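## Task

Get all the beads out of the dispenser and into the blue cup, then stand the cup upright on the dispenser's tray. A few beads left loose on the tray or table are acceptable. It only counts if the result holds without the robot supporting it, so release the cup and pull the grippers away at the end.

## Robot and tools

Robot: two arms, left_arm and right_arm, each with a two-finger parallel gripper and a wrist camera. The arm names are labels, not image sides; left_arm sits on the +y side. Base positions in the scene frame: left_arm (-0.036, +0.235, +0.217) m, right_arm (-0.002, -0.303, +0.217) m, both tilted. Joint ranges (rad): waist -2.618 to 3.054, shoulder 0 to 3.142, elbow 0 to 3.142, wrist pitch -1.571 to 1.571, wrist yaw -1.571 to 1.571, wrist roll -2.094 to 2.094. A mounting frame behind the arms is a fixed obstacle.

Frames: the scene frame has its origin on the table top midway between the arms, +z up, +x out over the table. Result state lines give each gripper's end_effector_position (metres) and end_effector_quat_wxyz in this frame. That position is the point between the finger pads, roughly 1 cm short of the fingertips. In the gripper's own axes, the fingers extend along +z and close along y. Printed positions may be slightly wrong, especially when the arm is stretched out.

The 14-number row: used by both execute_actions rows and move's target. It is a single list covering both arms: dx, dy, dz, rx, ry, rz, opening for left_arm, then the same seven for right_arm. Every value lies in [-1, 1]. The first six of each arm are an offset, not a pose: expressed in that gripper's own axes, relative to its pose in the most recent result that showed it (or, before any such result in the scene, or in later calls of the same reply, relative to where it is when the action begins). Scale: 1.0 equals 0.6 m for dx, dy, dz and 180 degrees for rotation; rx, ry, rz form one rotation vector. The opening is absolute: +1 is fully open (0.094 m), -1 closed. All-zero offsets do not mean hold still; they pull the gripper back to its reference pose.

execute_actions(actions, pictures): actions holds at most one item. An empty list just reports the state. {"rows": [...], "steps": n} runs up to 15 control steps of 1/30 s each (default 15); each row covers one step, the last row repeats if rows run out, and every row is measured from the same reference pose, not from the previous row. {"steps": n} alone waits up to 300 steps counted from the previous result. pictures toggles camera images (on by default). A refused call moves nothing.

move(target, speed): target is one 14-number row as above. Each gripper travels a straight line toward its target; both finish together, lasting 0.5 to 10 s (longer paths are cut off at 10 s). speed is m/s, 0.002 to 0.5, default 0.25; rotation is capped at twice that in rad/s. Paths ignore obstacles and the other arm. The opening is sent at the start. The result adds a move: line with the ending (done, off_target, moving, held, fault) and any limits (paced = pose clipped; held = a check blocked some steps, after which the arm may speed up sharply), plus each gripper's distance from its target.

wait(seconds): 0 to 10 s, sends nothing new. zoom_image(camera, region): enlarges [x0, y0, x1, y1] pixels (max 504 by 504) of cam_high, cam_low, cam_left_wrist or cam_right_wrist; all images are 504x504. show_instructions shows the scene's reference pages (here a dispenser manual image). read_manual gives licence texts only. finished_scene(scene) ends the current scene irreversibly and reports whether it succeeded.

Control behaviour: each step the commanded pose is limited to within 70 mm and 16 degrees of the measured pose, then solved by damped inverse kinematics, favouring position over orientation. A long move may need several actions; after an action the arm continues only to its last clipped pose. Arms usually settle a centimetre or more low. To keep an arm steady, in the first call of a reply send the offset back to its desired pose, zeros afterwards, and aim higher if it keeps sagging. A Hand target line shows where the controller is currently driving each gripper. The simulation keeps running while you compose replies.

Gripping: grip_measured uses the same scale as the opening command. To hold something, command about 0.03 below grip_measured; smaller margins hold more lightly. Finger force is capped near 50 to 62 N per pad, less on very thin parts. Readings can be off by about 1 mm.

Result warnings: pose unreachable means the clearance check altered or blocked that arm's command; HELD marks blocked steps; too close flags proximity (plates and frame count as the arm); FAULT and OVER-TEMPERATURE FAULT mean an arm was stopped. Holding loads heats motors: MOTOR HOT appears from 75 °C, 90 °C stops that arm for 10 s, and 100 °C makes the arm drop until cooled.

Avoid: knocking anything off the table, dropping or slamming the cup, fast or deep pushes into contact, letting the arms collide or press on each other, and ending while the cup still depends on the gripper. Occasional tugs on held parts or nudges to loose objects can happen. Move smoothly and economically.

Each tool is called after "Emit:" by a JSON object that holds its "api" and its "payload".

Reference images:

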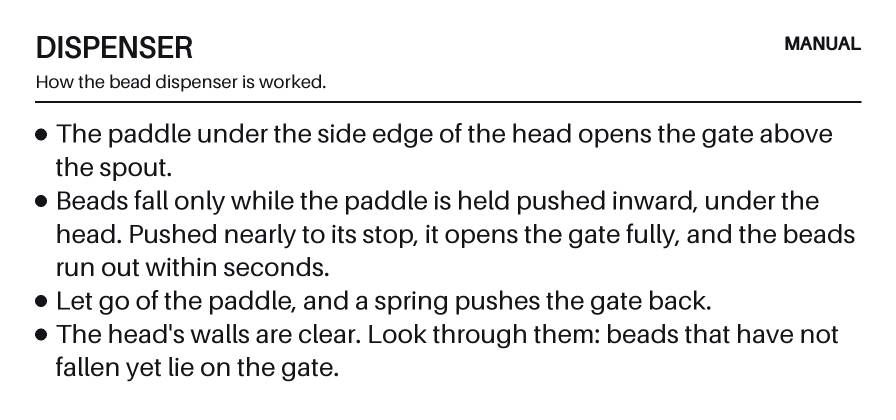

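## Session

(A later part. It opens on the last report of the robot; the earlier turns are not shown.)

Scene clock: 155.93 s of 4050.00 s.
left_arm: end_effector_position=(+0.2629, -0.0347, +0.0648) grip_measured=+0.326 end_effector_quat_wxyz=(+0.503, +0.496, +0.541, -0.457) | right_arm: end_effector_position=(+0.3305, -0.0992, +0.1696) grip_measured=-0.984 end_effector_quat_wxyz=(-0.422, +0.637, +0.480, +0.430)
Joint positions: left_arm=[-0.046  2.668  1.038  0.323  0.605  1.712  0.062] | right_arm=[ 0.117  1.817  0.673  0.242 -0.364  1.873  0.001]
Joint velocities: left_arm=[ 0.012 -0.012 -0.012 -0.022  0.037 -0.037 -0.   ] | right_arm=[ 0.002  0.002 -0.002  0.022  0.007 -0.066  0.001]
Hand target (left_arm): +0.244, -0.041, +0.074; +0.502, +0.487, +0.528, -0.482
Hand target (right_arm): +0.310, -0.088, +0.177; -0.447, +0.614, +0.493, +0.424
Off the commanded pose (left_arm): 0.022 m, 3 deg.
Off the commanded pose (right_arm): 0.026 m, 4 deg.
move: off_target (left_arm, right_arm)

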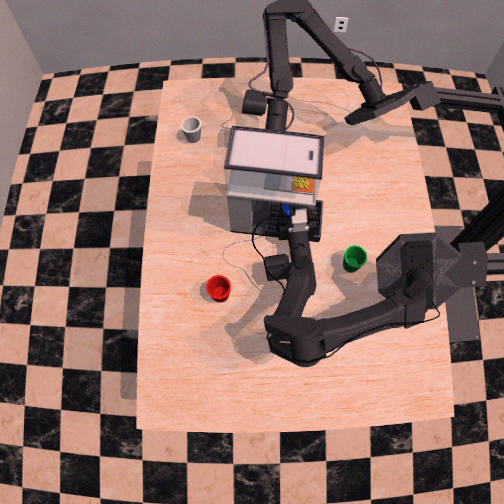

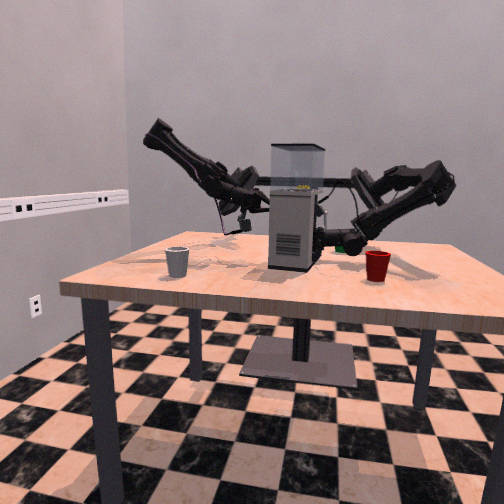

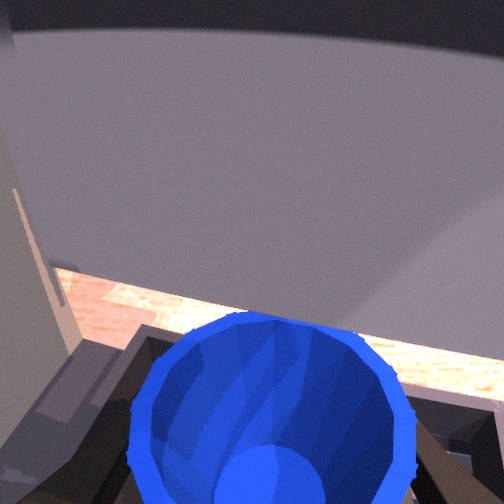

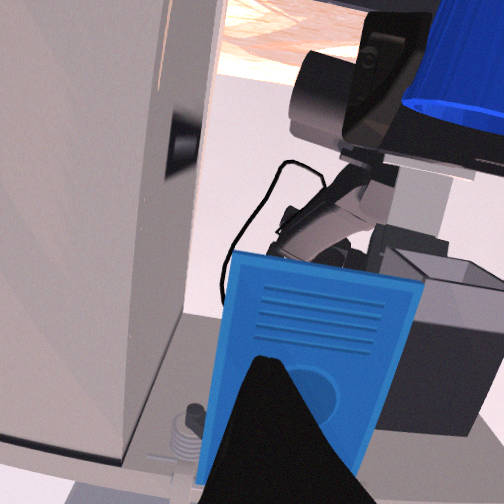

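Emit:
{"api": "move", "payload": {"target": [-0.022,-0.045,0.01,0.03,-0.012,0,0.15,0.012,-0.055,0.008,0.025,0.012,0,-1], "speed": 0.04}}

Scene clock: 160.03 s of 4050.00 s.
left_arm: end_effector_position=(+0.2505, -0.0354, +0.0648) grip_measured=+0.326 end_effector_quat_wxyz=(+0.492, +0.509, +0.530, -0.468) | right_arm: end_effector_position=(+0.3147, -0.0968, +0.1701) grip_measured=-0.984 end_effector_quat_wxyz=(-0.436, +0.631, +0.483, +0.422)
Joint positions: left_arm=[-0.045  2.668  1.037  0.267  0.596  1.749  0.062] | right_arm=[ 0.119  1.817  0.641  0.242 -0.378  1.871  0.001]
Joint velocities: left_arm=[-0.012  0.007 -0.012  0.007 -0.051 -0.081 -0.   ] | right_arm=[-0.017 -0.017 -0.007  0.007 -0.007 -0.037 -0.002]
Hand target (left_arm): +0.236, -0.043, +0.077; +0.489, +0.510, +0.510, -0.491
Hand target (right_arm): +0.300, -0.087, +0.179; -0.456, +0.612, +0.489, +0.423
Off the commanded pose (left_arm): 0.021 m, 4 deg.
Off the commanded pose (right_arm): 0.020 m, 3 deg.
move: off_target (left_arm, right_arm)

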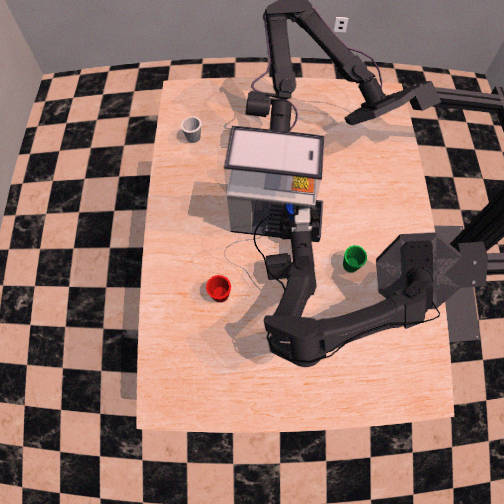

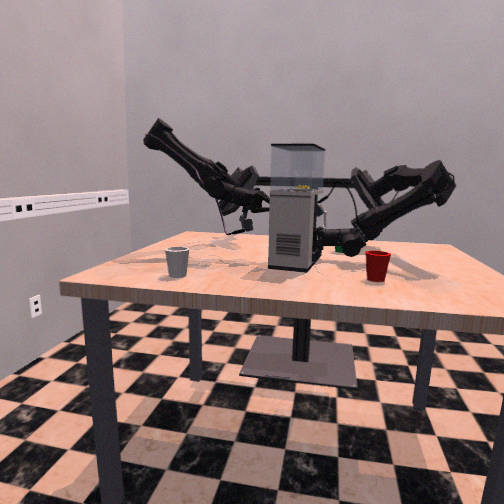

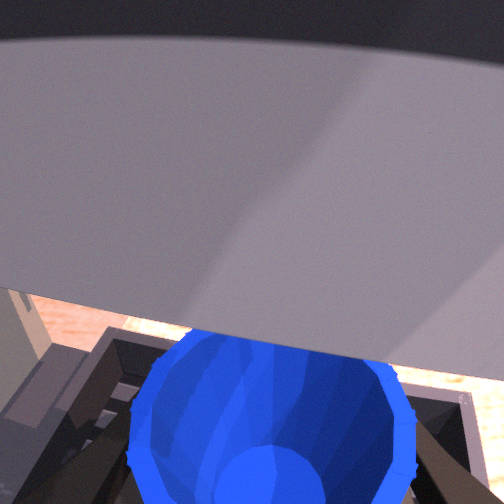

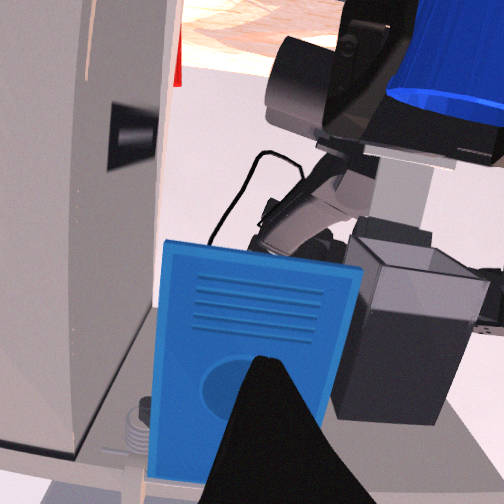

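The cup is aligned under the spout. Pushing the paddle while holding the cup.

Emit:
{"api": "move", "payload": {"target": [-0.018,-0.005,0.008,0,-0.013,0,0.15,0.03,0,0.07,0,0.012,-0.02,-1], "speed": 0.025}}

Scene clock: 165.20 s of 4050.00 s.
left_arm: end_effector_position=(+0.2516, -0.0351, +0.0649) grip_measured=+0.326 end_effector_quat_wxyz=(+0.493, +0.506, +0.531, -0.468) | right_arm: end_effector_position=(+0.3197, -0.0660, +0.1593) grip_measured=-0.984 end_effector_quat_wxyz=(-0.418, +0.629, +0.497, +0.427)
Joint positions: left_arm=[-0.044  2.668  1.037  0.272  0.599  1.745  0.062] | right_arm=[ 0.167  1.963  0.692  0.36  -0.324  1.876  0.001]
Joint velocities: left_arm=[-0.012  0.007  0.012 -0.037 -0.022  0.022  0.001] | right_arm=[-0.007 -0.012 -0.012 -0.022  0.007 -0.051 -0.001]
Hand target (left_arm): +0.248, -0.041, +0.075; +0.502, +0.499, +0.519, -0.478
Hand target (right_arm): +0.322, -0.053, +0.177; -0.431, +0.608, +0.495, +0.447
Off the commanded pose (left_arm): 0.013 m, 2 deg.
Off the commanded pose (right_arm): 0.022 m, 4 deg.
After step 90, 0.03 s passed at rest.
move: off_target (left_arm, right_arm)

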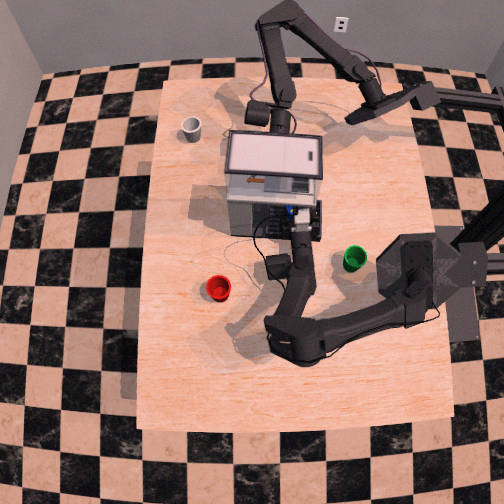

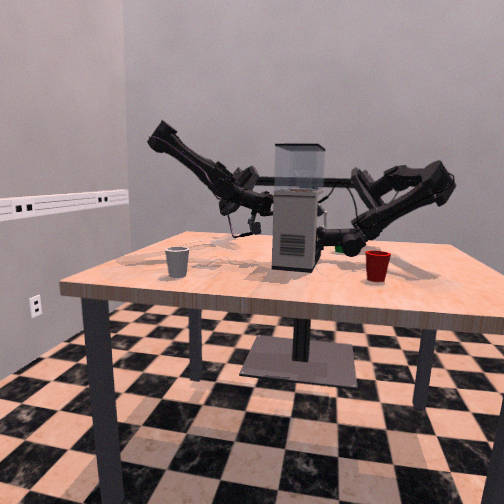

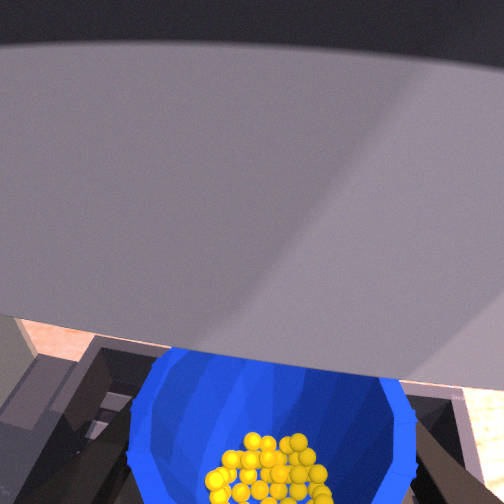

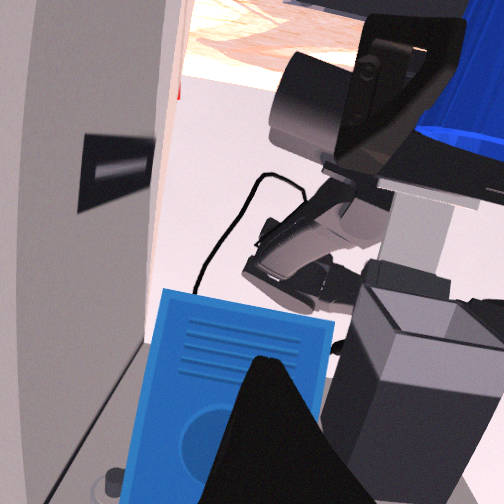

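Emit:
{"api": "move", "payload": {"target": [-0.018,-0.005,0.006,0,-0.013,0,0.8,-0.02,0,-0.22,0,0.012,0,-1], "speed": 0.12}}

Emit:
{"api": "move", "payload": {"target": [-0.055,-0.005,-0.22,0,-0.005,0,0.8,0.02,0,0,0,0.012,0,-1], "speed": 0.08}}

Scene clock: 170.13 s of 4050.00 s.
left_arm: end_effector_position=(+0.2523, -0.0342, +0.0652) grip_measured=+0.798 end_effector_quat_wxyz=(+0.495, +0.501, +0.532, -0.471) | right_arm: end_effector_position=(+0.3018, -0.1943, +0.1757) grip_measured=-0.984 end_effector_quat_wxyz=(-0.425, +0.631, +0.491, +0.425)
Joint positions: left_arm=[-0.039  2.668  1.037  0.273  0.609  1.74   0.084] | right_arm=[-0.111  1.425  0.587 -0.176 -0.493  1.644  0.001]
Joint velocities: left_arm=[ 0.007  0.002 -0.017  0.007  0.066 -0.081 -0.001] | right_arm=[ 0.002 -0.002 -0.002  0.007  0.022 -0.022  0.   ]
Hand target (left_arm): +0.249, -0.039, +0.075; +0.504, +0.497, +0.521, -0.478
Hand target (right_arm): +0.302, -0.196, +0.185; -0.427, +0.621, +0.490, +0.438
Off the commanded pose (left_arm): 0.012 m, 2 deg.
Off the commanded pose (right_arm): 0.010 m, 2 deg.
After step 90, 0.17 s passed at rest.
move: off_target (left_arm)

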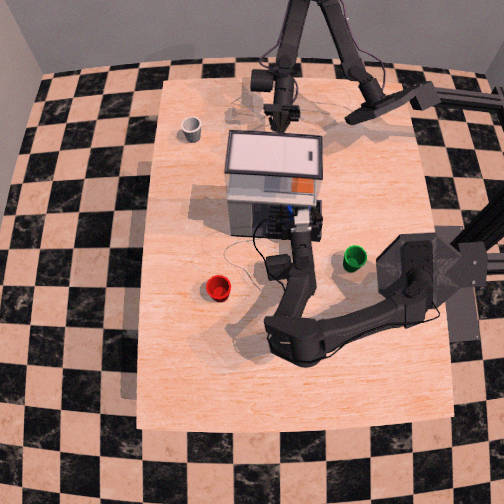

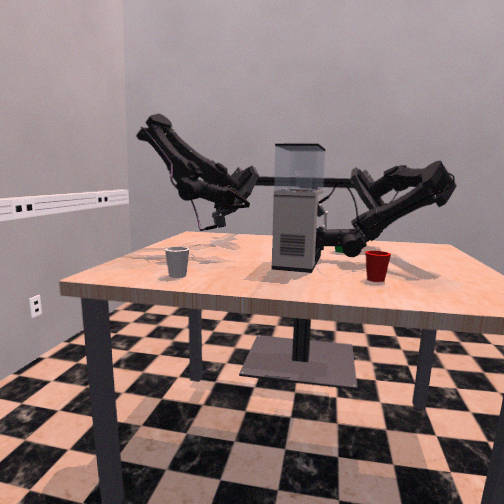

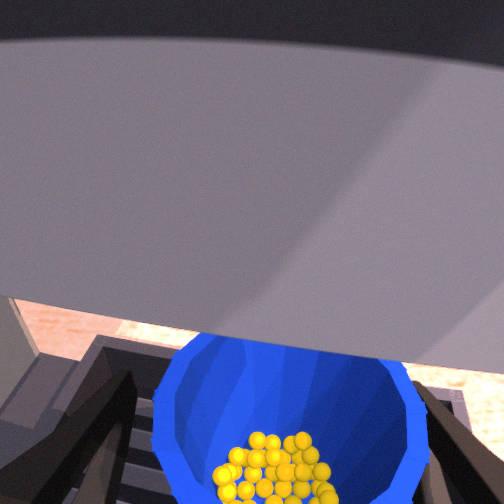

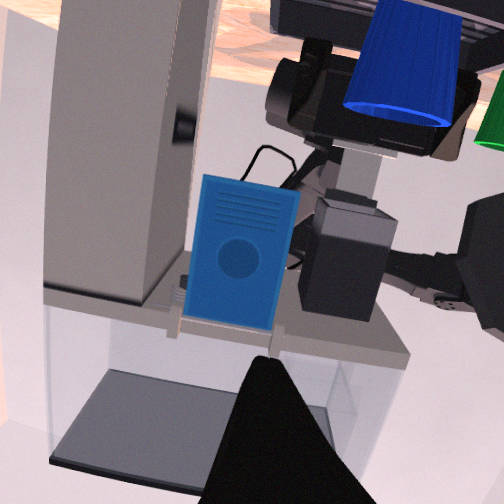

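Scene clock: 172.37 s of 4050.00 s.
left_arm: end_effector_position=(+0.2530, +0.0972, +0.0939) grip_measured=+0.798 end_effector_quat_wxyz=(+0.494, +0.504, +0.539, -0.460) | right_arm: end_effector_position=(+0.3018, -0.1943, +0.1759) grip_measured=-0.984 end_effector_quat_wxyz=(-0.427, +0.634, +0.487, +0.423)
Joint positions: left_arm=[ 0.153  2.179  0.854 -0.143  0.624  1.965  0.084] | right_arm=[-0.111  1.425  0.587 -0.176 -0.495  1.656  0.001]
Joint velocities: left_arm=[-0.007  0.022 -0.007 -0.007  0.007  0.037 -0.001] | right_arm=[ 0.012  0.007 -0.017  0.007  0.037  0.081  0.   ]
Hand target (left_arm): +0.244, +0.096, +0.105; +0.498, +0.498, +0.528, -0.475
Hand target (right_arm): +0.304, -0.191, +0.187; -0.434, +0.623, +0.482, +0.437
Off the commanded pose (left_arm): 0.017 m, 2 deg.
Off the commanded pose (right_arm): 0.012 m, 2 deg.
move: off_target (left_arm, right_arm)

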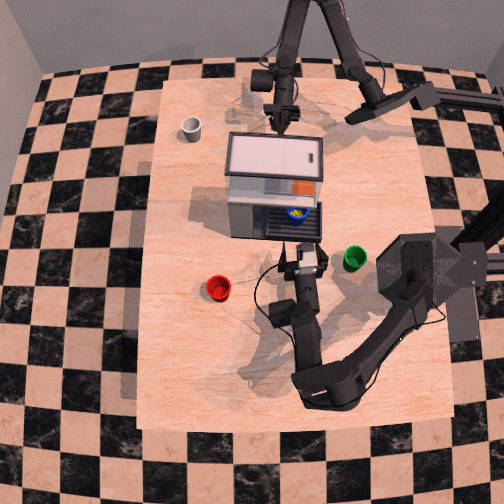

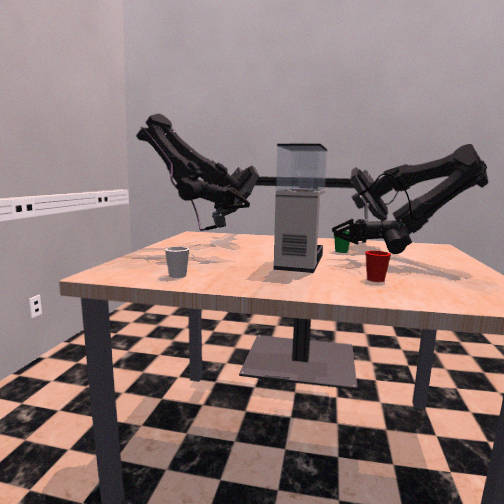

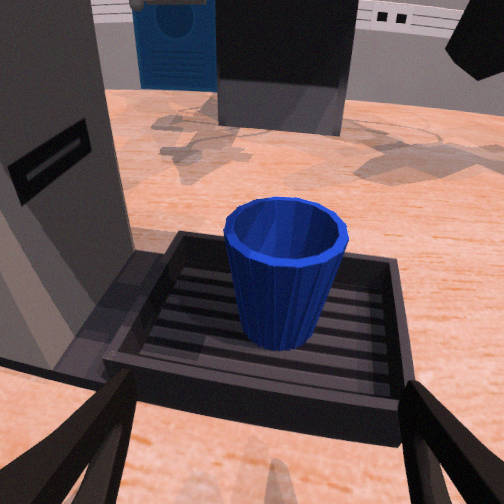

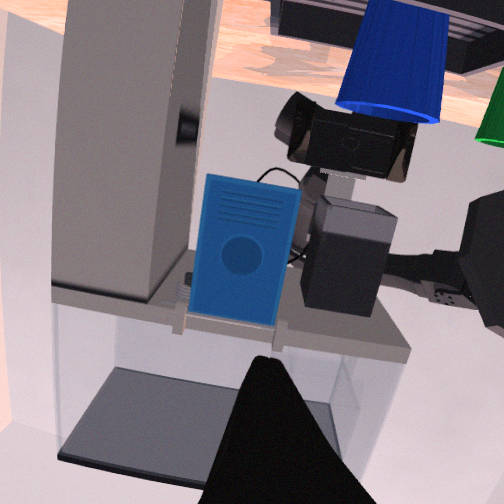

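Emit:
{"api": "finished_scene", "payload": {"scene": 1}}

The scene is finished: the task was done.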